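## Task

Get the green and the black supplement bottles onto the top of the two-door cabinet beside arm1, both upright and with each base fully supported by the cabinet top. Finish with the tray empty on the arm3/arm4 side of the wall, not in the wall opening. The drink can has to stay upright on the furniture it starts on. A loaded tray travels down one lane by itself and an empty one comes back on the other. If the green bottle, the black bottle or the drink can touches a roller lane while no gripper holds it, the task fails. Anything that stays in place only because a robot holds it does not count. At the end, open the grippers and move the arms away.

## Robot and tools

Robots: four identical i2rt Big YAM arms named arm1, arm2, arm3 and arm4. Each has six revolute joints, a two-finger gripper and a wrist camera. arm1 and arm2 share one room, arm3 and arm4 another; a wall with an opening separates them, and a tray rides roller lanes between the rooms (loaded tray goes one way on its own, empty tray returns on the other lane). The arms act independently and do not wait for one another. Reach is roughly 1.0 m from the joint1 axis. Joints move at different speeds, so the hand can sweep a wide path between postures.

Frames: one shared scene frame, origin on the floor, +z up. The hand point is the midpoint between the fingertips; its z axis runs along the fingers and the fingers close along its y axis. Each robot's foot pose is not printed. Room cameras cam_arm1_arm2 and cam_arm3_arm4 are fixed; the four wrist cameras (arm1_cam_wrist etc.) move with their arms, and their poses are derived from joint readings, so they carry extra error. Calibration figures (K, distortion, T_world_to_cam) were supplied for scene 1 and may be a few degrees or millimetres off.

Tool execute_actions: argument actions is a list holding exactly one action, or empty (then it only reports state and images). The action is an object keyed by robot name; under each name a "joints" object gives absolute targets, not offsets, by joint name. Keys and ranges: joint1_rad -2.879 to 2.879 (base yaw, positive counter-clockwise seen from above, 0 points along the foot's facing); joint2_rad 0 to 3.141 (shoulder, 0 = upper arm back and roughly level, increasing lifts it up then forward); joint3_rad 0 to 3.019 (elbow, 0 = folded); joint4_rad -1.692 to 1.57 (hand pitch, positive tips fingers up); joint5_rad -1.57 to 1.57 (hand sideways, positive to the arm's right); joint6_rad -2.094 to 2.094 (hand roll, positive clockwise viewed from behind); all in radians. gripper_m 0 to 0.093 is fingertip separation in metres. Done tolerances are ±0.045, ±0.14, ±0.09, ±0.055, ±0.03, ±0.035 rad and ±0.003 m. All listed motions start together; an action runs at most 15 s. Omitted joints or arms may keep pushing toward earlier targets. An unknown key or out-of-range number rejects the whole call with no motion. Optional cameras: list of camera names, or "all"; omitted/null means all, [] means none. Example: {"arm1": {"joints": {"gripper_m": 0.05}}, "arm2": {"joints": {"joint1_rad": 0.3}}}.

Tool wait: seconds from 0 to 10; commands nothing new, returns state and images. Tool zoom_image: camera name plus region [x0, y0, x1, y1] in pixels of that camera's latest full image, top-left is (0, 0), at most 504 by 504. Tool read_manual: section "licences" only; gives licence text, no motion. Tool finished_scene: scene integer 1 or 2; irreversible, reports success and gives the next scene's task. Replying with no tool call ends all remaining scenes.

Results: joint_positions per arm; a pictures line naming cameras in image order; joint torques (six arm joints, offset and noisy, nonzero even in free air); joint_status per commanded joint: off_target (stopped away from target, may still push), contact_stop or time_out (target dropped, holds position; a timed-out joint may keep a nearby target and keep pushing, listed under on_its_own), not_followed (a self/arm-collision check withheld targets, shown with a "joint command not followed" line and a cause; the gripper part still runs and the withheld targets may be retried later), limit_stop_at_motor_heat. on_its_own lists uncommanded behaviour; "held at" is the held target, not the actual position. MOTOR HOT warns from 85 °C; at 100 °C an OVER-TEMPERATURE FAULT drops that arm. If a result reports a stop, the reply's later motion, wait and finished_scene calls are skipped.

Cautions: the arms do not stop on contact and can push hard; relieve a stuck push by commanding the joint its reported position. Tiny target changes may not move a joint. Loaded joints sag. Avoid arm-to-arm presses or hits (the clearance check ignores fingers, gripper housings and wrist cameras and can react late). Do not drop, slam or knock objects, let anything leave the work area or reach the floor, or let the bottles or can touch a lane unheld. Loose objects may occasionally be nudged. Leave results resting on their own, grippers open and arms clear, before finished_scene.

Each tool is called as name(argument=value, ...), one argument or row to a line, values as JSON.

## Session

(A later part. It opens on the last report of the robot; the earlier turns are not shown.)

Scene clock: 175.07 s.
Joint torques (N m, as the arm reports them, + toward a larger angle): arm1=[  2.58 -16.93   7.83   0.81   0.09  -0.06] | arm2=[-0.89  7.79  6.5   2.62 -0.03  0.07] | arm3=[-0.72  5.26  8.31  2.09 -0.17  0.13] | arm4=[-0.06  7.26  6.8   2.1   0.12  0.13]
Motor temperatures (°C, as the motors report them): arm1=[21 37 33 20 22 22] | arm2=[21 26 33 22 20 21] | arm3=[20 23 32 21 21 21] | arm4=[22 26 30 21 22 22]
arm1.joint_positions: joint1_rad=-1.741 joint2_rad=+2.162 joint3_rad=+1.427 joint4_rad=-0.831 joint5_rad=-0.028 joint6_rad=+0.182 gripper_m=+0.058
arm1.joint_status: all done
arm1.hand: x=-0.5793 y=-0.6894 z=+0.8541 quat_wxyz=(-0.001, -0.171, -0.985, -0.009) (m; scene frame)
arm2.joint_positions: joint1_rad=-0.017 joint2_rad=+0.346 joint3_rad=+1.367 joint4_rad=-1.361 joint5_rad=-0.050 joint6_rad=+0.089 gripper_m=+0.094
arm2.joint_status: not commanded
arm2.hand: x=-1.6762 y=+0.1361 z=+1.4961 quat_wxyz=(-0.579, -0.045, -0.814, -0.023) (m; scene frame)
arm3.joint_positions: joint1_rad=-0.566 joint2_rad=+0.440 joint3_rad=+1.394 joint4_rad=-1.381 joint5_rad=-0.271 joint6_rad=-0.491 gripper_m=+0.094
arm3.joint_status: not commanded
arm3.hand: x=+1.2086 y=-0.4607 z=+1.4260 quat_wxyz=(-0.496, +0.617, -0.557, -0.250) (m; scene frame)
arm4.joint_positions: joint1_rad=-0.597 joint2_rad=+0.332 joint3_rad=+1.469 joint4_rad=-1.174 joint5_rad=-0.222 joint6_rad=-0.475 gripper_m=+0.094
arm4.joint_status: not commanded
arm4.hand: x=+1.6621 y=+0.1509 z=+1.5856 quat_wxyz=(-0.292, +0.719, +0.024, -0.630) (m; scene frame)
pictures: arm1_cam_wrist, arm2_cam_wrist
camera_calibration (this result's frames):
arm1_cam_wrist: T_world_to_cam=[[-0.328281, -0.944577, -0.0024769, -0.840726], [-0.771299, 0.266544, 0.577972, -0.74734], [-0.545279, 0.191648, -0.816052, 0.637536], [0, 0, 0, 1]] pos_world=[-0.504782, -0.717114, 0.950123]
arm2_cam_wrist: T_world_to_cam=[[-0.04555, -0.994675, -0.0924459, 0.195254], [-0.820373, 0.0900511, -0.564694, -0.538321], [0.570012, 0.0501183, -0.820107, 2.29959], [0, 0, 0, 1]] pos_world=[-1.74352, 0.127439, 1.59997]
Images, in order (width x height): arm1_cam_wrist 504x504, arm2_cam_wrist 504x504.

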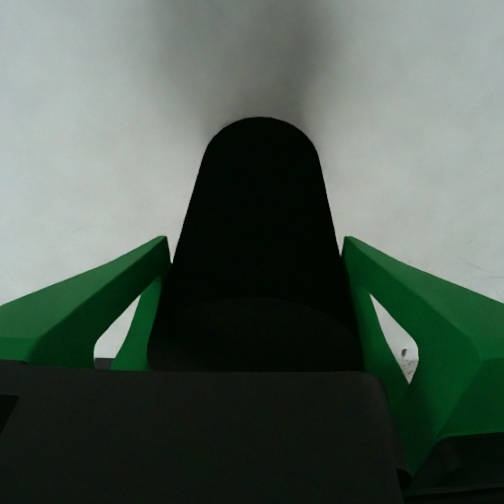

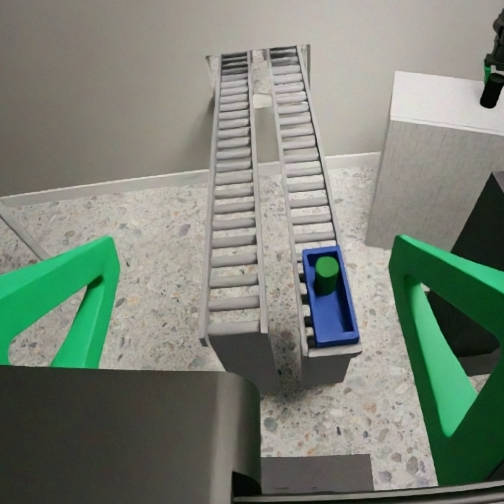

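execute_actions(
  actions=[
    {"arm1": {"joints": {"gripper_m": 0.093}}},
  ],
  cameras=["arm1_cam_wrist"],
)

execute_actions(
  actions=[
    {"arm1": {"joints": {"joint2_rad": 2.145, "joint3_rad": 1.685, "joint4_rad": -1.08}}},
  ],
  cameras=["arm1_cam_wrist"],
)

execute_actions(
  actions=[
    {"arm1": {"joints": {"joint1_rad": -0.005, "joint5_rad": 0.0, "joint6_rad": 0.0}}},
  ],
  cameras=["arm1_cam_wrist", "arm2_cam_wrist", "cam_arm1_arm2"],
)

Scene clock: 203.40 s.
Joint torques (N m, as the arm reports them, + toward a larger angle): arm1=[  2.26 -16.6    7.92   0.72   0.06  -0.07] | arm2=[-0.91  7.75  6.5   2.63 -0.03  0.07] | arm3=[-0.75  5.3   8.3   2.12 -0.21  0.11] | arm4=[-0.62  7.39  6.89  2.24  0.11  0.19]
Motor temperatures (°C, as the motors report them): arm1=[21 37 33 20 22 22] | arm2=[21 26 33 22 20 21] | arm3=[20 23 33 21 21 21] | arm4=[22 26 30 21 22 22]
arm1.joint_positions: joint1_rad=-1.741 joint2_rad=+2.162 joint3_rad=+1.427 joint4_rad=-0.831 joint5_rad=-0.028 joint6_rad=+0.182 gripper_m=+0.093
arm1.joint_status: all done
arm1.hand: x=-0.5793 y=-0.6893 z=+0.8541 quat_wxyz=(-0.001, -0.171, -0.985, -0.009) (m; scene frame)
arm2.joint_positions: joint1_rad=-0.017 joint2_rad=+0.346 joint3_rad=+1.367 joint4_rad=-1.361 joint5_rad=-0.050 joint6_rad=+0.089 gripper_m=+0.094
arm2.joint_status: not commanded
arm2.hand: x=-1.6762 y=+0.1361 z=+1.4961 quat_wxyz=(-0.579, -0.045, -0.814, -0.023) (m; scene frame)
arm3.joint_positions: joint1_rad=-0.566 joint2_rad=+0.440 joint3_rad=+1.394 joint4_rad=-1.381 joint5_rad=-0.271 joint6_rad=-0.491 gripper_m=+0.094
arm3.joint_status: not commanded
arm3.hand: x=+1.2086 y=-0.4607 z=+1.4260 quat_wxyz=(-0.496, +0.617, -0.557, -0.250) (m; scene frame)
arm4.joint_positions: joint1_rad=-0.597 joint2_rad=+0.332 joint3_rad=+1.469 joint4_rad=-1.174 joint5_rad=-0.222 joint6_rad=-0.475 gripper_m=+0.094
arm4.joint_status: not commanded
arm4.hand: x=+1.6621 y=+0.1509 z=+1.5856 quat_wxyz=(-0.292, +0.719, +0.024, -0.630) (m; scene frame)
pictures: arm1_cam_wrist
camera_calibration (this result's frames):
arm1_cam_wrist: T_world_to_cam=[[-0.32828, -0.944576, -0.00285273, -0.84034], [-0.771335, 0.266326, 0.578025, -0.747566], [-0.545229, 0.191955, -0.816014, 0.637738], [0, 0, 0, 1]] pos_world=[-0.504777, -0.717085, 0.950118]
Images, in order (width x height): arm1_cam_wrist 504x504.

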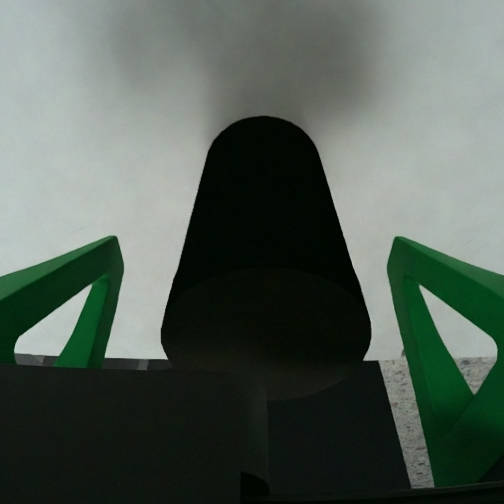

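Scene clock: 204.53 s.
Joint torques (N m, as the arm reports them, + toward a larger angle): arm1=[  2.4  -18.6   10.92   0.28   0.07  -0.09] | arm2=[-0.89  7.8   6.5   2.62 -0.03  0.07] | arm3=[-0.73  4.02  8.27  2.25 -0.21  0.14] | arm4=[0.39 7.44 6.76 2.07 0.09 0.17]
Motor temperatures (°C, as the motors report them): arm1=[21 37 33 20 22 22] | arm2=[21 26 33 22 20 21] | arm3=[20 23 33 21 21 21] | arm4=[22 26 30 21 22 22]
arm1.joint_positions: joint1_rad=-1.741 joint2_rad=+2.135 joint3_rad=+1.660 joint4_rad=-1.071 joint5_rad=-0.028 joint6_rad=+0.182 gripper_m=+0.093
arm1.joint_status: all done
arm1.hand: x=-0.5263 y=-0.6971 z=+0.9421 quat_wxyz=(-0.011, -0.171, -0.985, -0.009) (m; scene frame)
arm2.joint_positions: joint1_rad=-0.017 joint2_rad=+0.346 joint3_rad=+1.367 joint4_rad=-1.361 joint5_rad=-0.050 joint6_rad=+0.089 gripper_m=+0.094
arm2.joint_status: not commanded
arm2.hand: x=-1.6762 y=+0.1361 z=+1.4961 quat_wxyz=(-0.579, -0.045, -0.814, -0.023) (m; scene frame)
arm3.joint_positions: joint1_rad=-0.566 joint2_rad=+0.440 joint3_rad=+1.394 joint4_rad=-1.381 joint5_rad=-0.271 joint6_rad=-0.491 gripper_m=+0.094
arm3.joint_status: not commanded
arm3.hand: x=+1.2086 y=-0.4607 z=+1.4260 quat_wxyz=(-0.496, +0.617, -0.557, -0.250) (m; scene frame)
arm4.joint_positions: joint1_rad=-0.597 joint2_rad=+0.332 joint3_rad=+1.469 joint4_rad=-1.174 joint5_rad=-0.222 joint6_rad=-0.475 gripper_m=+0.094
arm4.joint_status: not commanded
arm4.hand: x=+1.6621 y=+0.1509 z=+1.5856 quat_wxyz=(-0.292, +0.719, +0.024, -0.630) (m; scene frame)
pictures: arm1_cam_wrist
camera_calibration (this result's frames):
arm1_cam_wrist: T_world_to_cam=[[-0.328013, -0.944654, -0.00605388, -0.826898], [-0.78191, 0.267896, 0.562893, -0.745704], [-0.530117, 0.18937, -0.826508, 0.755987], [0, 0, 0, 1]] pos_world=[-0.453545, -0.724522, 1.03957]
Images, in order (width x height): arm1_cam_wrist 504x504.

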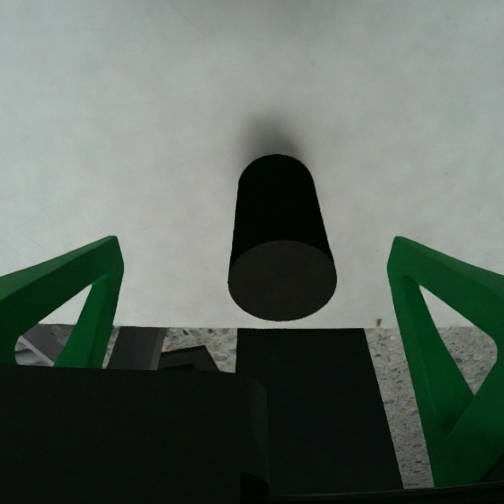

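Scene clock: 206.50 s.
Joint torques (N m, as the arm reports them, + toward a larger angle): arm1=[  0.68 -18.47   9.97   0.25   0.15  -0.34] | arm2=[-0.86  7.78  6.5   2.62 -0.03  0.07] | arm3=[-2.38  5.15  8.17  2.02 -0.21  0.14] | arm4=[-0.33  7.42  6.68  2.18  0.09  0.14]
Motor temperatures (°C, as the motors report them): arm1=[21 37 34 20 22 22] | arm2=[21 26 33 22 20 21] | arm3=[20 23 33 21 21 21] | arm4=[22 26 30 21 22 22]
arm1.joint_positions: joint1_rad=+0.006 joint2_rad=+2.135 joint3_rad=+1.671 joint4_rad=-1.071 joint5_rad=-0.002 joint6_rad=+0.013 gripper_m=+0.093
arm1.joint_status: all done
arm1.hand: x=-1.1545 y=+0.0319 z=+0.9415 quat_wxyz=(-0.007, +0.707, -0.707, -0.011) (m; scene frame)
arm2.joint_positions: joint1_rad=-0.017 joint2_rad=+0.346 joint3_rad=+1.367 joint4_rad=-1.361 joint5_rad=-0.050 joint6_rad=+0.089 gripper_m=+0.094
arm2.joint_status: not commanded
arm2.hand: x=-1.6762 y=+0.1361 z=+1.4961 quat_wxyz=(-0.579, -0.045, -0.814, -0.023) (m; scene frame)
arm3.joint_positions: joint1_rad=-0.566 joint2_rad=+0.440 joint3_rad=+1.394 joint4_rad=-1.381 joint5_rad=-0.271 joint6_rad=-0.491 gripper_m=+0.094
arm3.joint_status: not commanded
arm3.hand: x=+1.2086 y=-0.4607 z=+1.4260 quat_wxyz=(-0.496, +0.617, -0.557, -0.250) (m; scene frame)
arm4.joint_positions: joint1_rad=-0.597 joint2_rad=+0.332 joint3_rad=+1.469 joint4_rad=-1.174 joint5_rad=-0.222 joint6_rad=-0.475 gripper_m=+0.094
arm4.joint_status: not commanded
arm4.hand: x=+1.6621 y=+0.1509 z=+1.5856 quat_wxyz=(-0.292, +0.719, +0.024, -0.630) (m; scene frame)
pictures: arm1_cam_wrist, arm2_cam_wrist, cam_arm1_arm2
camera_calibration (this result's frames):
arm1_cam_wrist: T_world_to_cam=[[0.999908, 0.0104474, 0.00864834, 1.14448], [0.00386627, -0.83078, 0.556588, -0.483673], [0.0129998, -0.556503, -0.830744, 0.939256], [0, 0, 0, 1]] pos_world=[-1.15472, 0.108916, 1.03959]
arm2_cam_wrist: T_world_to_cam=[[-0.04555, -0.994675, -0.0924459, 0.195254], [-0.820373, 0.0900511, -0.564694, -0.538321], [0.570012, 0.0501183, -0.820107, 2.29959], [0, 0, 0, 1]] pos_world=[-1.74352, 0.127439, 1.59997]
Images, in order (width x height): arm1_cam_wrist 504x504, arm2_cam_wrist 504x504, cam_arm1_arm2 896x504.

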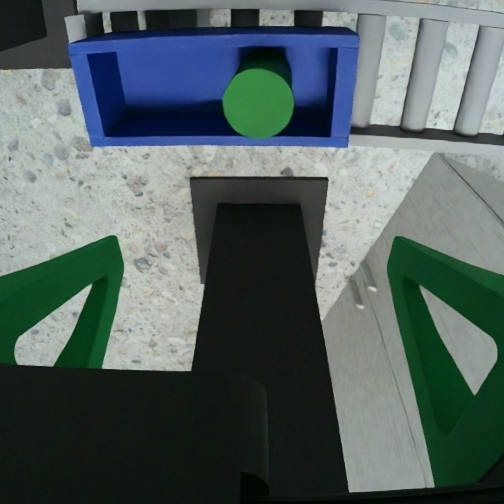

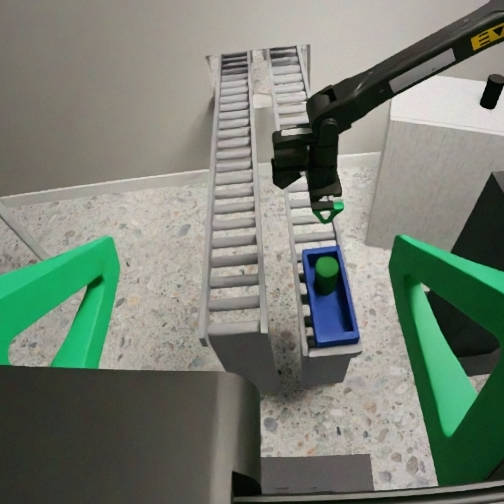

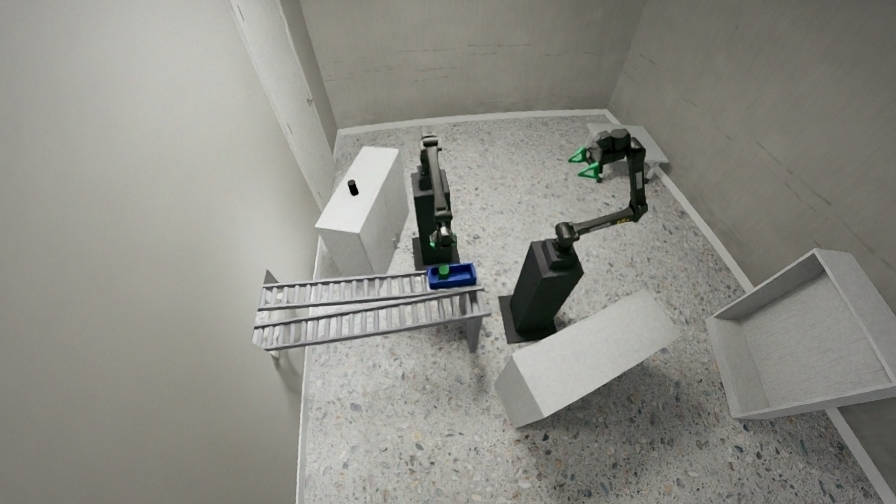

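execute_actions(
  actions=[
    {"arm1": {"joints": {"joint2_rad": 2.675, "joint3_rad": 1.807, "joint4_rad": -0.667, "joint5_rad": 0.032}}},
  ],
  cameras=["arm1_cam_wrist", "arm2_cam_wrist", "cam_arm1_arm2"],
)

Scene clock: 229.73 s.
Joint torques (N m, as the arm reports them, + toward a larger angle): arm1=[  1.06 -20.62   7.79   0.71   0.22  -0.31] | arm2=[-0.89  7.77  6.49  2.61 -0.03  0.07] | arm3=[-1.28  4.33  8.26  2.13 -0.2   0.14] | arm4=[0.09 7.1  6.75 2.23 0.11 0.16]
Motor temperatures (°C, as the motors report them): arm1=[21 39 35 20 22 22] | arm2=[21 26 33 22 20 21] | arm3=[20 23 33 21 21 21] | arm4=[22 26 30 21 22 22]
arm1.joint_positions: joint1_rad=+0.006 joint2_rad=+2.671 joint3_rad=+1.787 joint4_rad=-0.674 joint5_rad=+0.030 joint6_rad=+0.012 gripper_m=+0.093
arm1.joint_status: all done
arm1.hand: x=-1.1504 y=+0.0325 z=+0.6446 quat_wxyz=(-0.010, +0.708, -0.707, +0.008) (m; scene frame)
arm2.joint_positions: joint1_rad=-0.017 joint2_rad=+0.346 joint3_rad=+1.367 joint4_rad=-1.361 joint5_rad=-0.050 joint6_rad=+0.089 gripper_m=+0.094
arm2.joint_status: not commanded
arm2.hand: x=-1.6762 y=+0.1361 z=+1.4961 quat_wxyz=(-0.579, -0.045, -0.814, -0.023) (m; scene frame)
arm3.joint_positions: joint1_rad=-0.566 joint2_rad=+0.440 joint3_rad=+1.394 joint4_rad=-1.381 joint5_rad=-0.271 joint6_rad=-0.491 gripper_m=+0.094
arm3.joint_status: not commanded
arm3.hand: x=+1.2086 y=-0.4607 z=+1.4260 quat_wxyz=(-0.496, +0.617, -0.557, -0.250) (m; scene frame)
arm4.joint_positions: joint1_rad=-0.597 joint2_rad=+0.332 joint3_rad=+1.469 joint4_rad=-1.174 joint5_rad=-0.222 joint6_rad=-0.475 gripper_m=+0.094
arm4.joint_status: not commanded
arm4.hand: x=+1.6621 y=+0.1509 z=+1.5856 quat_wxyz=(-0.292, +0.719, +0.024, -0.630) (m; scene frame)
pictures: arm1_cam_wrist, arm2_cam_wrist, cam_arm1_arm2
camera_calibration (this result's frames):
arm1_cam_wrist: T_world_to_cam=[[0.999124, 0.0110185, 0.0403709, 1.12156], [-0.0141943, -0.818293, 0.574626, -0.350789], [0.0393667, -0.574696, -0.81742, 0.715135], [0, 0, 0, 1]] pos_world=[-1.15371, 0.111579, 0.74086]
arm2_cam_wrist: T_world_to_cam=[[-0.04555, -0.994675, -0.0924459, 0.195254], [-0.820373, 0.0900511, -0.564694, -0.538321], [0.570012, 0.0501183, -0.820107, 2.29959], [0, 0, 0, 1]] pos_world=[-1.74352, 0.127439, 1.59997]
Images, in order (width x height): arm1_cam_wrist 504x504, arm2_cam_wrist 504x504, cam_arm1_arm2 896x504.

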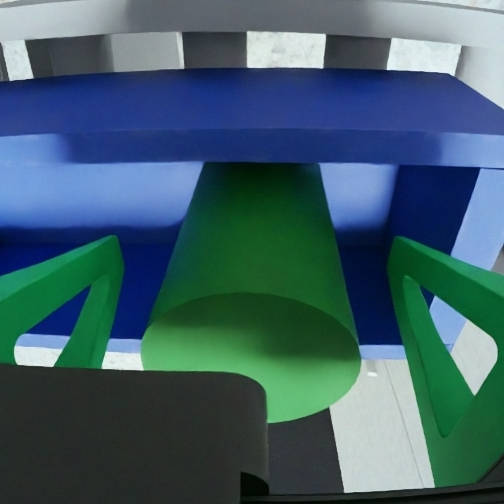

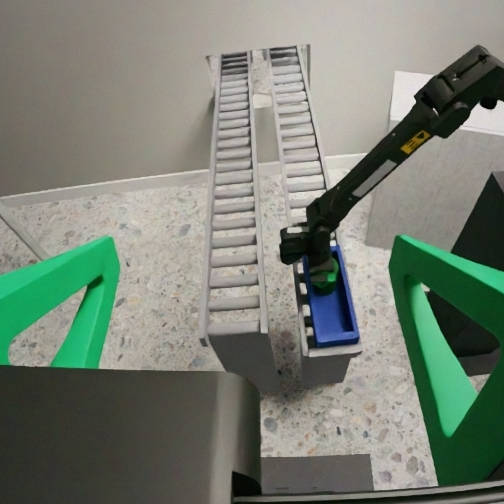

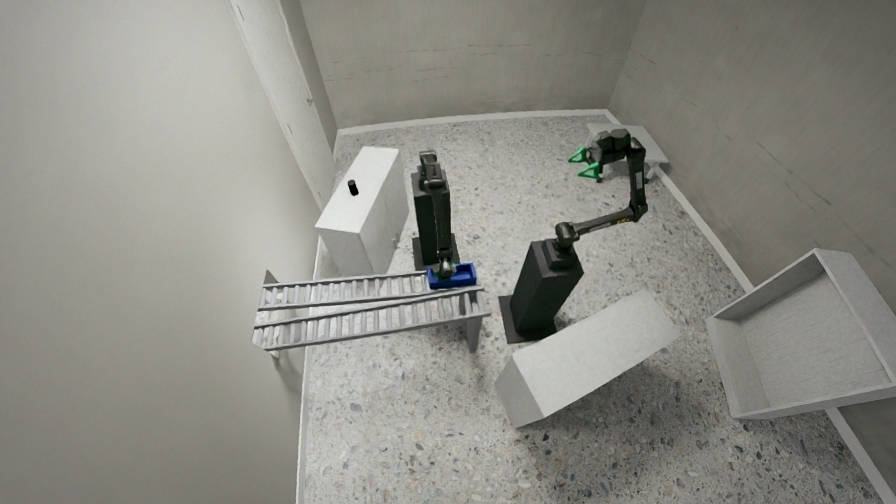

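zoom_image(
  camera="arm1_cam_wrist",
  region=[100, 220, 420, 460],
)

zoom_image(
  camera="arm2_cam_wrist",
  region=[270, 200, 380, 320],
)

Region (100, 220, 420, 460) of arm1_cam_wrist's 504x504 image, scaled by 1.575, with more detail than that image has; it fills the top 378 rows of this view, and the rest is white.

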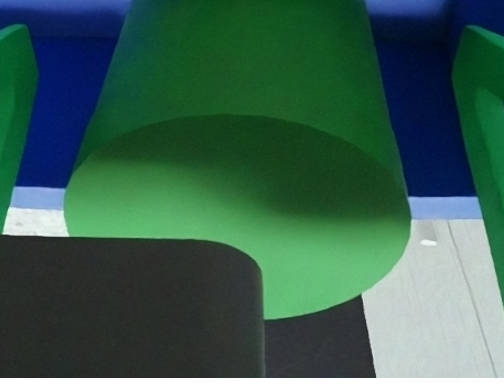

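Region (270, 200, 380, 320) of arm2_cam_wrist's 504x504 image, scaled by 4.200, with more detail than that image has; it fills the left 462 columns of this view, and the rest is white.

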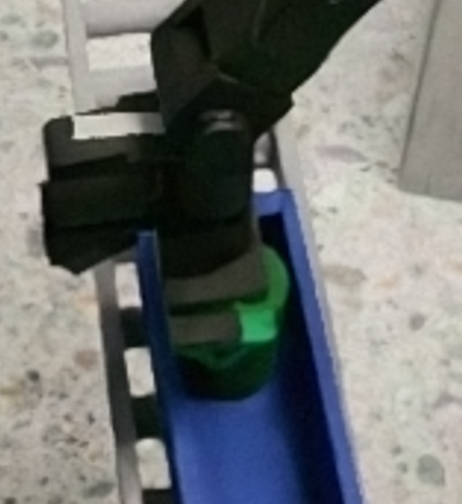

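execute_actions(
  actions=[
    {"arm1": {"joints": {"joint3_rad": 1.743, "joint4_rad": -0.622}}},
  ],
  cameras=["arm1_cam_wrist", "arm2_cam_wrist"],
)

Scene clock: 267.47 s.
Joint torques (N m, as the arm reports them, + toward a larger angle): arm1=[  0.68 -20.37   6.17   0.81   0.18  -0.31] | arm2=[-0.89  7.77  6.49  2.63 -0.03  0.07] | arm3=[-1.07  5.17  8.23  2.04 -0.18  0.14] | arm4=[-0.31  7.28  6.88  2.21  0.11  0.14]
Motor temperatures (°C, as the motors report them): arm1=[21 42 34 20 22 22] | arm2=[21 25 33 22 20 21] | arm3=[20 22 34 21 21 21] | arm4=[22 26 31 21 22 22]
arm1.joint_positions: joint1_rad=+0.006 joint2_rad=+2.671 joint3_rad=+1.740 joint4_rad=-0.631 joint5_rad=+0.030 joint6_rad=+0.012 gripper_m=+0.093
arm1.joint_status: all done
arm1.hand: x=-1.1503 y=+0.0174 z=+0.6338 quat_wxyz=(-0.009, +0.708, -0.707, +0.009) (m; scene frame)
arm2.joint_positions: joint1_rad=-0.017 joint2_rad=+0.346 joint3_rad=+1.367 joint4_rad=-1.361 joint5_rad=-0.050 joint6_rad=+0.089 gripper_m=+0.094
arm2.joint_status: not commanded
arm2.hand: x=-1.6762 y=+0.1361 z=+1.4961 quat_wxyz=(-0.579, -0.045, -0.814, -0.023) (m; scene frame)
arm3.joint_positions: joint1_rad=-0.566 joint2_rad=+0.440 joint3_rad=+1.394 joint4_rad=-1.381 joint5_rad=-0.271 joint6_rad=-0.491 gripper_m=+0.094
arm3.joint_status: not commanded
arm3.hand: x=+1.2086 y=-0.4607 z=+1.4260 quat_wxyz=(-0.496, +0.617, -0.557, -0.250) (m; scene frame)
arm4.joint_positions: joint1_rad=-0.597 joint2_rad=+0.332 joint3_rad=+1.469 joint4_rad=-1.174 joint5_rad=-0.222 joint6_rad=-0.475 gripper_m=+0.094
arm4.joint_status: not commanded
arm4.hand: x=+1.6621 y=+0.1509 z=+1.5856 quat_wxyz=(-0.292, +0.719, +0.024, -0.630) (m; scene frame)
pictures: arm1_cam_wrist, arm2_cam_wrist
camera_calibration (this result's frames):
arm1_cam_wrist: T_world_to_cam=[[0.999122, 0.0111895, 0.0403808, 1.122], [-0.0142105, -0.816096, 0.577742, -0.35892], [0.0394192, -0.577809, -0.81522, 0.696365], [0, 0, 0, 1]] pos_world=[-1.15356, 0.0968977, 0.729747]
arm2_cam_wrist: T_world_to_cam=[[-0.04555, -0.994675, -0.0924459, 0.195254], [-0.820373, 0.0900511, -0.564694, -0.538321], [0.570012, 0.0501183, -0.820107, 2.29959], [0, 0, 0, 1]] pos_world=[-1.74352, 0.127439, 1.59997]
Images, in order (width x height): arm1_cam_wrist 504x504, arm2_cam_wrist 504x504.

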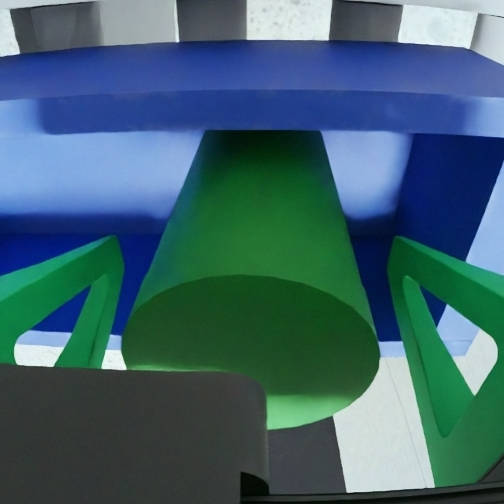

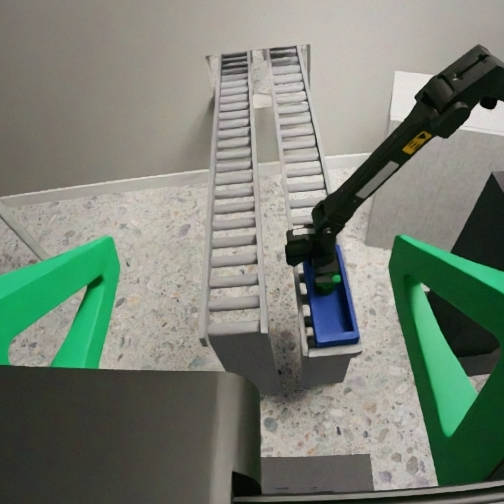

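execute_actions(
  actions=[
    {"arm1": {"joints": {"gripper_m": 0.05}}},
  ],
  cameras=["arm1_cam_wrist"],
)

execute_actions(
  actions=[
    {"arm1": {"joints": {"joint2_rad": 2.375, "joint4_rad": -0.935}}},
  ],
  cameras=["arm1_cam_wrist", "arm2_cam_wrist", "cam_arm1_arm2"],
)

Scene clock: 310.47 s.
Joint torques (N m, as the arm reports them, + toward a larger angle): arm1=[  0.47 -20.55   6.13   0.71   0.18  -0.3 ] | arm2=[-0.87  7.8   6.5   2.62 -0.03  0.07] | arm3=[-1.46  4.62  8.28  1.92 -0.2   0.15] | arm4=[-0.36  7.54  6.83  2.07  0.08  0.13]
Motor temperatures (°C, as the motors report them): arm1=[21 43 32 20 22 22] | arm2=[21 25 33 22 20 21] | arm3=[20 22 35 21 21 21] | arm4=[22 25 31 21 22 22]
arm1.joint_positions: joint1_rad=+0.006 joint2_rad=+2.671 joint3_rad=+1.740 joint4_rad=-0.631 joint5_rad=+0.030 joint6_rad=+0.012 gripper_m=+0.065
arm1.joint_status: gripper_m off_target (ended at +0.065, target +0.050)
arm1.hand: x=-1.1502 y=+0.0175 z=+0.6338 quat_wxyz=(-0.009, +0.708, -0.707, +0.009) (m; scene frame)
arm2.joint_positions: joint1_rad=-0.017 joint2_rad=+0.346 joint3_rad=+1.367 joint4_rad=-1.361 joint5_rad=-0.050 joint6_rad=+0.089 gripper_m=+0.094
arm2.joint_status: not commanded
arm2.hand: x=-1.6762 y=+0.1361 z=+1.4961 quat_wxyz=(-0.579, -0.045, -0.814, -0.023) (m; scene frame)
arm3.joint_positions: joint1_rad=-0.566 joint2_rad=+0.440 joint3_rad=+1.394 joint4_rad=-1.381 joint5_rad=-0.271 joint6_rad=-0.491 gripper_m=+0.094
arm3.joint_status: not commanded
arm3.hand: x=+1.2086 y=-0.4607 z=+1.4260 quat_wxyz=(-0.496, +0.617, -0.557, -0.250) (m; scene frame)
arm4.joint_positions: joint1_rad=-0.597 joint2_rad=+0.332 joint3_rad=+1.469 joint4_rad=-1.174 joint5_rad=-0.222 joint6_rad=-0.475 gripper_m=+0.094
arm4.joint_status: not commanded
arm4.hand: x=+1.6621 y=+0.1509 z=+1.5856 quat_wxyz=(-0.292, +0.719, +0.024, -0.630) (m; scene frame)
pictures: arm1_cam_wrist
camera_calibration (this result's frames):
arm1_cam_wrist: T_world_to_cam=[[0.999106, 0.0111723, 0.040761, 1.12167], [-0.014429, -0.816319, 0.577421, -0.358887], [0.0397251, -0.577493, -0.815428, 0.696896], [0, 0, 0, 1]] pos_world=[-1.15353, 0.0969553, 0.729778]
Images, in order (width x height): arm1_cam_wrist 504x504.

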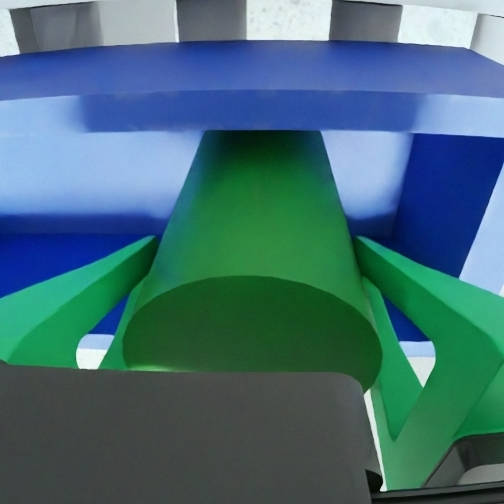

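Scene clock: 311.93 s.
Joint torques (N m, as the arm reports them, + toward a larger angle): arm1=[  0.7  -21.8    8.74   0.22   0.19  -0.31] | arm2=[-0.88  7.77  6.5   2.63 -0.03  0.07] | arm3=[-1.    4.16  8.32  2.27 -0.18  0.14] | arm4=[-0.2   7.65  6.81  2.15  0.11  0.17]
Motor temperatures (°C, as the motors report them): arm1=[21 43 32 20 22 22] | arm2=[21 25 33 22 20 21] | arm3=[20 22 35 21 21 21] | arm4=[22 25 31 21 22 22]
arm1.joint_positions: joint1_rad=+0.006 joint2_rad=+2.376 joint3_rad=+1.734 joint4_rad=-0.927 joint5_rad=+0.030 joint6_rad=+0.012 gripper_m=+0.065
arm1.joint_status: all done
arm1.hand: x=-1.1498 y=+0.0469 z=+0.8133 quat_wxyz=(-0.006, +0.708, -0.706, +0.012) (m; scene frame)
arm2.joint_positions: joint1_rad=-0.017 joint2_rad=+0.346 joint3_rad=+1.367 joint4_rad=-1.361 joint5_rad=-0.050 joint6_rad=+0.089 gripper_m=+0.094
arm2.joint_status: not commanded
arm2.hand: x=-1.6762 y=+0.1361 z=+1.4961 quat_wxyz=(-0.579, -0.045, -0.814, -0.023) (m; scene frame)
arm3.joint_positions: joint1_rad=-0.566 joint2_rad=+0.440 joint3_rad=+1.394 joint4_rad=-1.381 joint5_rad=-0.271 joint6_rad=-0.491 gripper_m=+0.094
arm3.joint_status: not commanded
arm3.hand: x=+1.2086 y=-0.4607 z=+1.4260 quat_wxyz=(-0.496, +0.617, -0.557, -0.250) (m; scene frame)
arm4.joint_positions: joint1_rad=-0.597 joint2_rad=+0.332 joint3_rad=+1.469 joint4_rad=-1.174 joint5_rad=-0.222 joint6_rad=-0.475 gripper_m=+0.094
arm4.joint_status: not commanded
arm4.hand: x=+1.6621 y=+0.1509 z=+1.5856 quat_wxyz=(-0.292, +0.719, +0.024, -0.630) (m; scene frame)
pictures: arm1_cam_wrist, arm2_cam_wrist, cam_arm1_arm2
camera_calibration (this result's frames):
arm1_cam_wrist: T_world_to_cam=[[0.999102, 0.0115173, 0.0407789, 1.1136], [-0.0144621, -0.811891, 0.58363, -0.443839], [0.0398299, -0.583696, -0.810995, 0.857047], [0, 0, 0, 1]] pos_world=[-1.15315, 0.127081, 0.908687]
arm2_cam_wrist: T_world_to_cam=[[-0.04555, -0.994675, -0.0924459, 0.195254], [-0.820373, 0.0900511, -0.564694, -0.538321], [0.570012, 0.0501183, -0.820107, 2.29959], [0, 0, 0, 1]] pos_world=[-1.74352, 0.127439, 1.59997]
Images, in order (width x height): arm1_cam_wrist 504x504, arm2_cam_wrist 504x504, cam_arm1_arm2 896x504.

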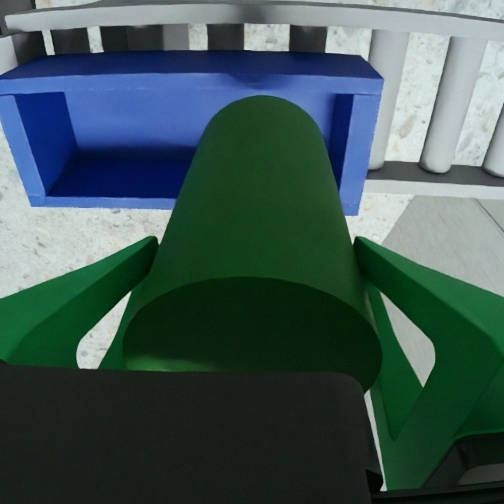

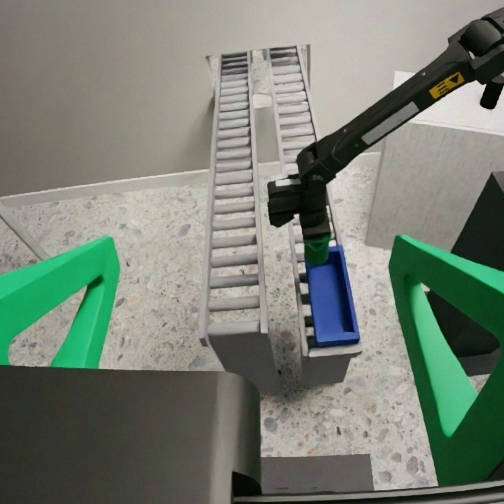

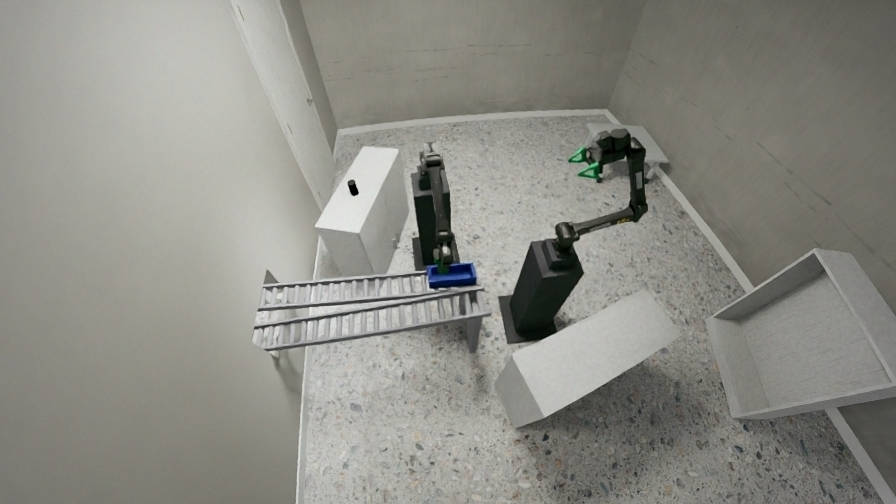

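execute_actions(
  actions=[
    {"arm1": {"joints": {"joint1_rad": -1.455, "joint2_rad": 2.222, "joint3_rad": 1.656, "joint4_rad": -1.013, "joint5_rad": -0.045}}, "arm2": {"joints": {"joint1_rad": -0.125, "joint2_rad": 2.42, "joint3_rad": 1.596, "joint4_rad": -0.70, "joint5_rad": 0.0, "joint6_rad": -0.182, "gripper_m": 0.06}}},
  ],
  cameras=["arm1_cam_wrist", "arm2_cam_wrist", "cam_arm1_arm2"],
)

Scene clock: 327.03 s.
Joint torques (N m, as the arm reports them, + toward a larger angle): arm1=[  2.79 -20.24   8.68   0.14   0.01  -0.31] | arm2=[ -1.34 -17.     6.04   0.99   0.1   -0.01] | arm3=[-2.03  5.19  8.23  2.28 -0.24  0.2 ] | arm4=[-0.68  6.79  6.84  2.23  0.12  0.18]
Motor temperatures (°C, as the motors report them): arm1=[21 44 33 20 22 22] | arm2=[21 26 33 22 20 21] | arm3=[20 22 35 21 21 21] | arm4=[22 25 31 21 22 22]
arm1.joint_positions: joint1_rad=-1.465 joint2_rad=+2.227 joint3_rad=+1.650 joint4_rad=-1.002 joint5_rad=-0.043 joint6_rad=+0.012 gripper_m=+0.065
arm1.joint_status: all done
arm1.hand: x=-0.5264 y=-0.5230 z=+0.8817 quat_wxyz=(+0.008, +0.051, -0.999, -0.016) (m; scene frame)
arm2.joint_positions: joint1_rad=-0.123 joint2_rad=+2.429 joint3_rad=+1.586 joint4_rad=-0.706 joint5_rad=-0.003 joint6_rad=-0.174 gripper_m=+0.060
arm2.joint_status: all done
arm2.hand: x=-1.1892 y=+0.0239 z=+0.7292 quat_wxyz=(-0.013, +0.001, -1.000, +0.005) (m; scene frame)
arm3.joint_positions: joint1_rad=-0.566 joint2_rad=+0.440 joint3_rad=+1.394 joint4_rad=-1.381 joint5_rad=-0.271 joint6_rad=-0.491 gripper_m=+0.094
arm3.joint_status: not commanded
arm3.hand: x=+1.2086 y=-0.4607 z=+1.4260 quat_wxyz=(-0.496, +0.617, -0.557, -0.250) (m; scene frame)
arm4.joint_positions: joint1_rad=-0.597 joint2_rad=+0.332 joint3_rad=+1.469 joint4_rad=-1.174 joint5_rad=-0.222 joint6_rad=-0.475 gripper_m=+0.094
arm4.joint_status: not commanded
arm4.hand: x=+1.6621 y=+0.1509 z=+1.5856 quat_wxyz=(-0.292, +0.719, +0.024, -0.630) (m; scene frame)
pictures: arm1_cam_wrist, arm2_cam_wrist, cam_arm1_arm2
camera_calibration (this result's frames):
arm1_cam_wrist: T_world_to_cam=[[0.110789, -0.993676, -0.0182585, -0.446802], [-0.801979, -0.100236, 0.588882, -0.98444], [-0.586988, -0.0505985, -0.808013, 0.501308], [0, 0, 0, 1]] pos_world=[-0.445738, -0.517288, 0.976624]
arm2_cam_wrist: T_world_to_cam=[[0.00142276, -0.999955, 0.00937859, 0.0166425], [-0.822537, 0.00416348, 0.568696, -1.3888], [-0.568709, -0.00852336, -0.822494, 0.0476111], [0, 0, 0, 1]] pos_world=[-1.11529, 0.0228298, 0.828807]
Images, in order (width x height): arm1_cam_wrist 504x504, arm2_cam_wrist 504x504, cam_arm1_arm2 896x504.

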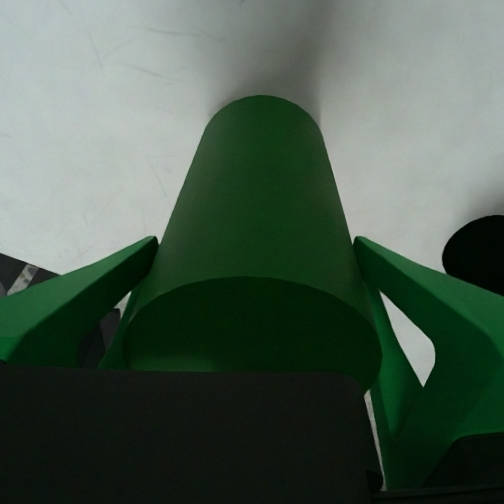

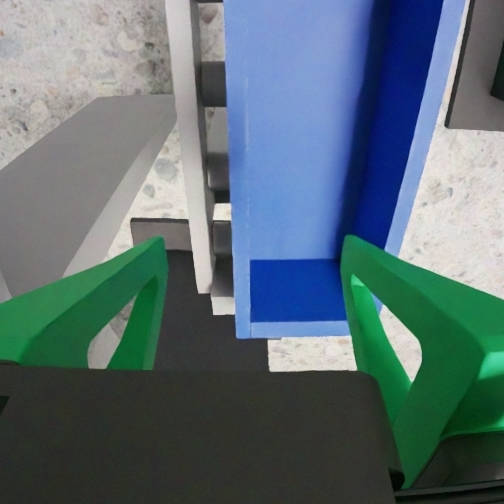

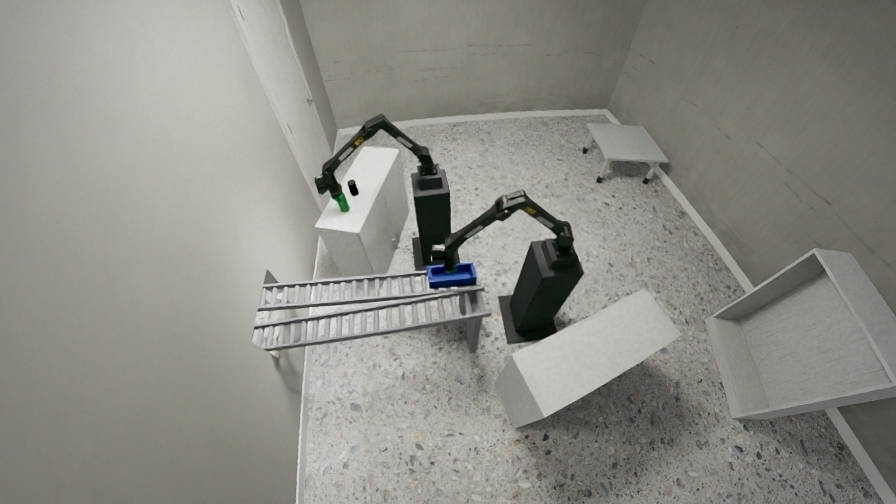

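execute_actions(
  actions=[
    {"arm1": {"joints": {"joint2_rad": 2.268, "joint4_rad": -0.955}}, "arm2": {"joints": {"joint1_rad": -0.108, "joint2_rad": 2.685, "joint3_rad": 1.70, "joint4_rad": -0.555}}},
  ],
  cameras=["arm1_cam_wrist", "arm2_cam_wrist", "cam_arm1_arm2"],
)

Scene clock: 340.93 s.
Joint torques (N m, as the arm reports them, + toward a larger angle): arm1=[  2.3  -19.05   8.57   0.66   0.08  -0.3 ] | arm2=[ -0.84 -17.98   5.36   0.91   0.1   -0.01] | arm3=[-1.49  4.28  8.18  2.07 -0.11  0.06] | arm4=[0.28 7.06 6.74 2.17 0.1  0.14]
Motor temperatures (°C, as the motors report them): arm1=[21 44 34 20 22 22] | arm2=[21 30 32 22 20 21] | arm3=[20 22 35 21 21 21] | arm4=[22 25 31 21 22 22]
arm1.joint_positions: joint1_rad=-1.465 joint2_rad=+2.256 joint3_rad=+1.650 joint4_rad=-0.962 joint5_rad=-0.044 joint6_rad=+0.012 gripper_m=+0.065
arm1.joint_status: all done
arm1.hand: x=-0.5227 y=-0.5226 z=+0.8641 quat_wxyz=(+0.003, +0.051, -0.999, -0.017) (m; scene frame)
arm2.joint_positions: joint1_rad=-0.113 joint2_rad=+2.702 joint3_rad=+1.684 joint4_rad=-0.560 joint5_rad=-0.003 joint6_rad=-0.174 gripper_m=+0.060
arm2.joint_status: all done
arm2.hand: x=-1.2073 y=+0.0319 z=+0.5926 quat_wxyz=(+0.001, +0.007, -1.000, +0.003) (m; scene frame)
arm3.joint_positions: joint1_rad=-0.566 joint2_rad=+0.440 joint3_rad=+1.394 joint4_rad=-1.381 joint5_rad=-0.271 joint6_rad=-0.491 gripper_m=+0.094
arm3.joint_status: not commanded
arm3.hand: x=+1.2086 y=-0.4607 z=+1.4260 quat_wxyz=(-0.496, +0.617, -0.557, -0.250) (m; scene frame)
arm4.joint_positions: joint1_rad=-0.597 joint2_rad=+0.332 joint3_rad=+1.469 joint4_rad=-1.174 joint5_rad=-0.222 joint6_rad=-0.475 gripper_m=+0.094
arm4.joint_status: not commanded
arm4.hand: x=+1.6621 y=+0.1509 z=+1.5856 quat_wxyz=(-0.292, +0.719, +0.024, -0.630) (m; scene frame)
pictures: arm1_cam_wrist, arm2_cam_wrist, cam_arm1_arm2
camera_calibration (this result's frames):
arm1_cam_wrist: T_world_to_cam=[[0.111076, -0.993622, -0.0194283, -0.445893], [-0.808098, -0.101681, 0.580206, -0.967529], [-0.578481, -0.0487467, -0.814238, 0.500088], [0, 0, 0, 1]] pos_world=[-0.443039, -0.51705, 0.959894]
arm2_cam_wrist: T_world_to_cam=[[0.0120362, -0.999916, 0.00483711, 0.0414176], [-0.805827, -0.00683555, 0.592112, -1.31928], [-0.592029, -0.0110246, -0.805841, -0.112929], [0, 0, 0, 1]] pos_world=[-1.13047, 0.0311511, 0.68996]
Images, in order (width x height): arm1_cam_wrist 504x504, arm2_cam_wrist 504x504, cam_arm1_arm2 896x504.

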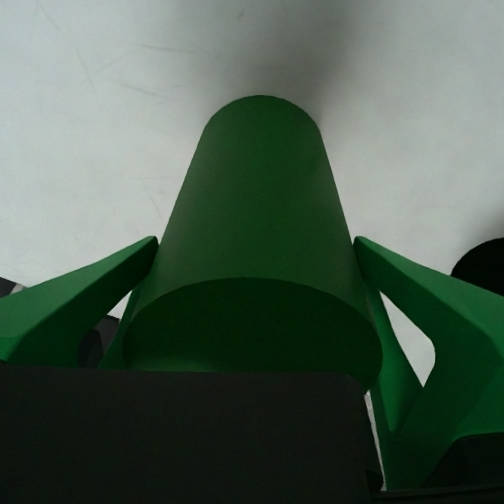

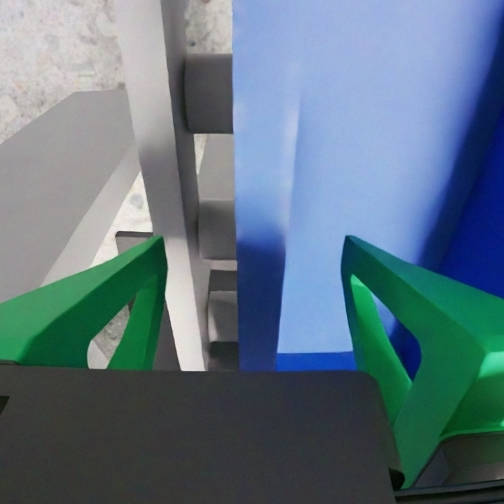

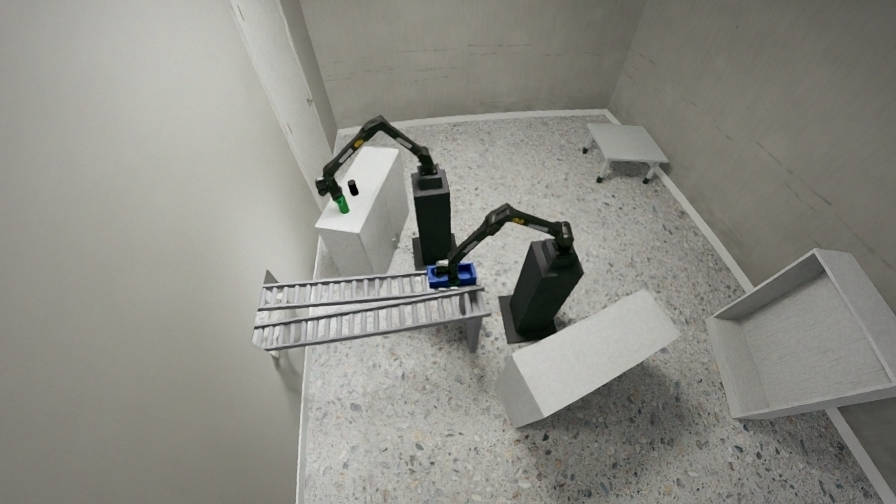

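execute_actions(
  actions=[],
)

Scene clock: 352.30 s.
Joint torques (N m, as the arm reports them, + toward a larger angle): arm1=[  2.1  -19.13   8.61   0.73   0.08  -0.34] | arm2=[ -0.78 -17.93   5.38   0.9    0.1   -0.01] | arm3=[-1.66  4.51  8.1   2.1  -0.2   0.13] | arm4=[-0.89  7.04  6.88  2.15  0.15  0.15]
Motor temperatures (°C, as the motors report them): arm1=[21 44 34 20 22 22] | arm2=[21 32 32 22 20 21] | arm3=[20 22 35 21 21 21] | arm4=[22 25 31 21 22 22]
arm1.joint_positions: joint1_rad=-1.465 joint2_rad=+2.256 joint3_rad=+1.650 joint4_rad=-0.962 joint5_rad=-0.044 joint6_rad=+0.012 gripper_m=+0.065
arm1.joint_status: all done
arm1.hand: x=-0.5227 y=-0.5226 z=+0.8641 quat_wxyz=(+0.003, +0.051, -0.999, -0.017) (m; scene frame)
arm2.joint_positions: joint1_rad=-0.113 joint2_rad=+2.702 joint3_rad=+1.684 joint4_rad=-0.560 joint5_rad=-0.003 joint6_rad=-0.174 gripper_m=+0.060
arm2.joint_status: all done
arm2.hand: x=-1.2073 y=+0.0319 z=+0.5926 quat_wxyz=(+0.001, +0.007, -1.000, +0.003) (m; scene frame)
arm3.joint_positions: joint1_rad=-0.566 joint2_rad=+0.440 joint3_rad=+1.394 joint4_rad=-1.381 joint5_rad=-0.271 joint6_rad=-0.491 gripper_m=+0.094
arm3.joint_status: not commanded
arm3.hand: x=+1.2086 y=-0.4607 z=+1.4260 quat_wxyz=(-0.496, +0.617, -0.557, -0.250) (m; scene frame)
arm4.joint_positions: joint1_rad=-0.597 joint2_rad=+0.332 joint3_rad=+1.469 joint4_rad=-1.174 joint5_rad=-0.222 joint6_rad=-0.475 gripper_m=+0.094
arm4.joint_status: not commanded
arm4.hand: x=+1.6621 y=+0.1509 z=+1.5856 quat_wxyz=(-0.292, +0.719, +0.024, -0.630) (m; scene frame)
pictures: arm1_cam_wrist, arm2_cam_wrist, arm3_cam_wrist, arm4_cam_wrist, cam_arm1_arm2, cam_arm3_arm4
camera_calibration (this result's frames):
arm1_cam_wrist: T_world_to_cam=[[0.111076, -0.993622, -0.0194283, -0.445893], [-0.808098, -0.101681, 0.580206, -0.967529], [-0.578481, -0.0487467, -0.814238, 0.500088], [0, 0, 0, 1]] pos_world=[-0.443039, -0.51705, 0.959894]
arm2_cam_wrist: T_world_to_cam=[[0.0120362, -0.999916, 0.00483711, 0.0414176], [-0.805827, -0.00683555, 0.592112, -1.31928], [-0.592029, -0.0110246, -0.805841, -0.112929], [0, 0, 0, 1]] pos_world=[-1.13047, 0.0311511, 0.68996]
arm3_cam_wrist: T_world_to_cam=[[0.939246, -0.108671, 0.325587, -1.65133], [0.0599762, -0.882006, -0.467406, 0.189216], [0.337963, 0.458537, -0.821903, 1.09963], [0, 0, 0, 1]] pos_world=[1.16803, -0.516781, 1.52988]
arm4_cam_wrist: T_world_to_cam=[[0.343544, 0.821973, 0.454244, -1.41677], [0.698774, 0.0994269, -0.708399, -0.0503062], [-0.627449, 0.560781, -0.540216, 1.94108], [0, 0, 0, 1]] pos_world=[1.73981, 0.0810287, 1.65653]
Images, in order (width x height): arm1_cam_wrist 504x504, arm2_cam_wrist 504x504, arm3_cam_wrist 504x504, arm4_cam_wrist 504x504, cam_arm1_arm2 896x504, cam_arm3_arm4 896x504.

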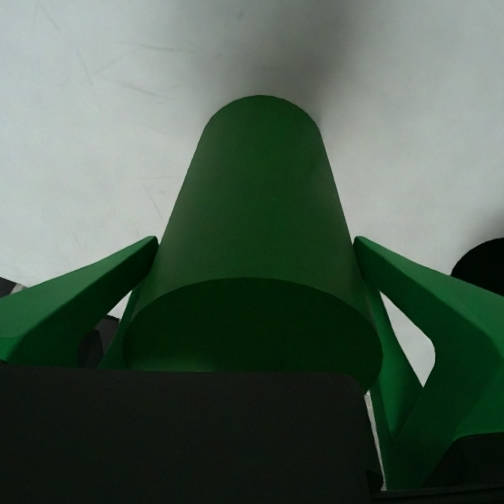

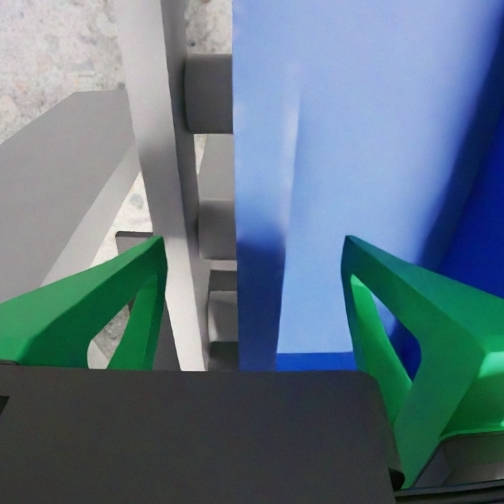

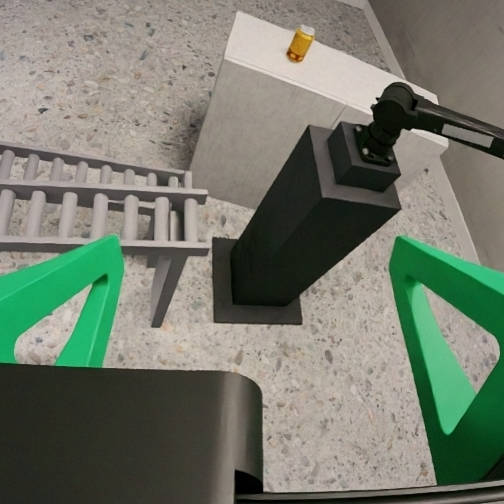

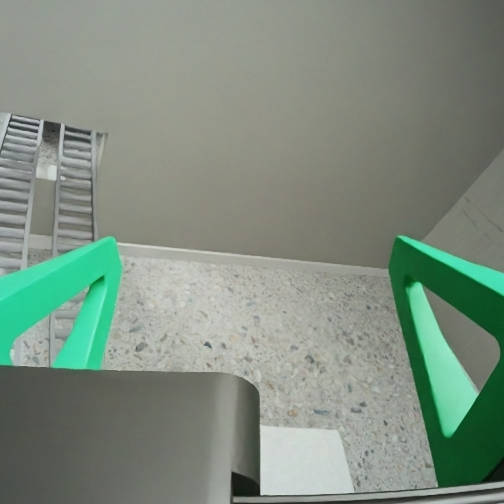

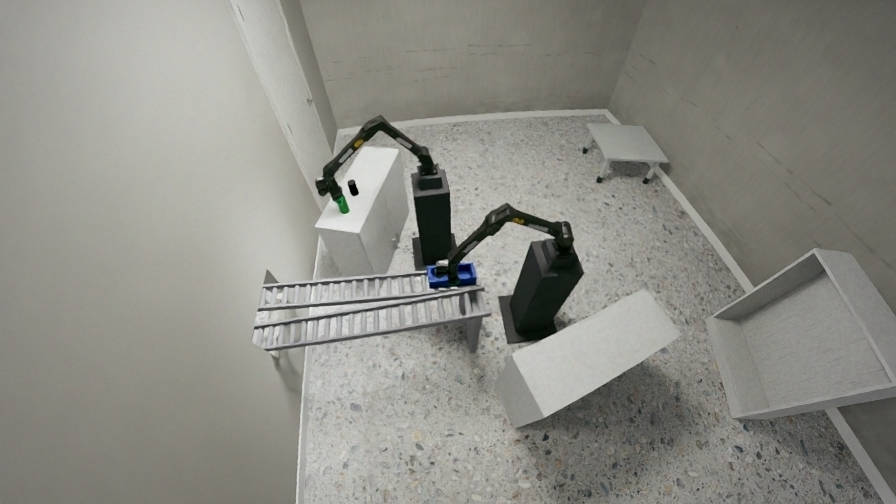

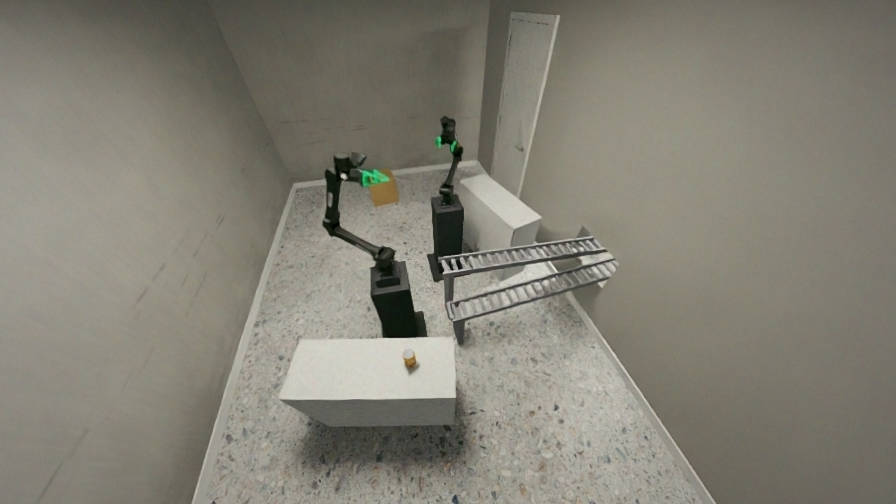

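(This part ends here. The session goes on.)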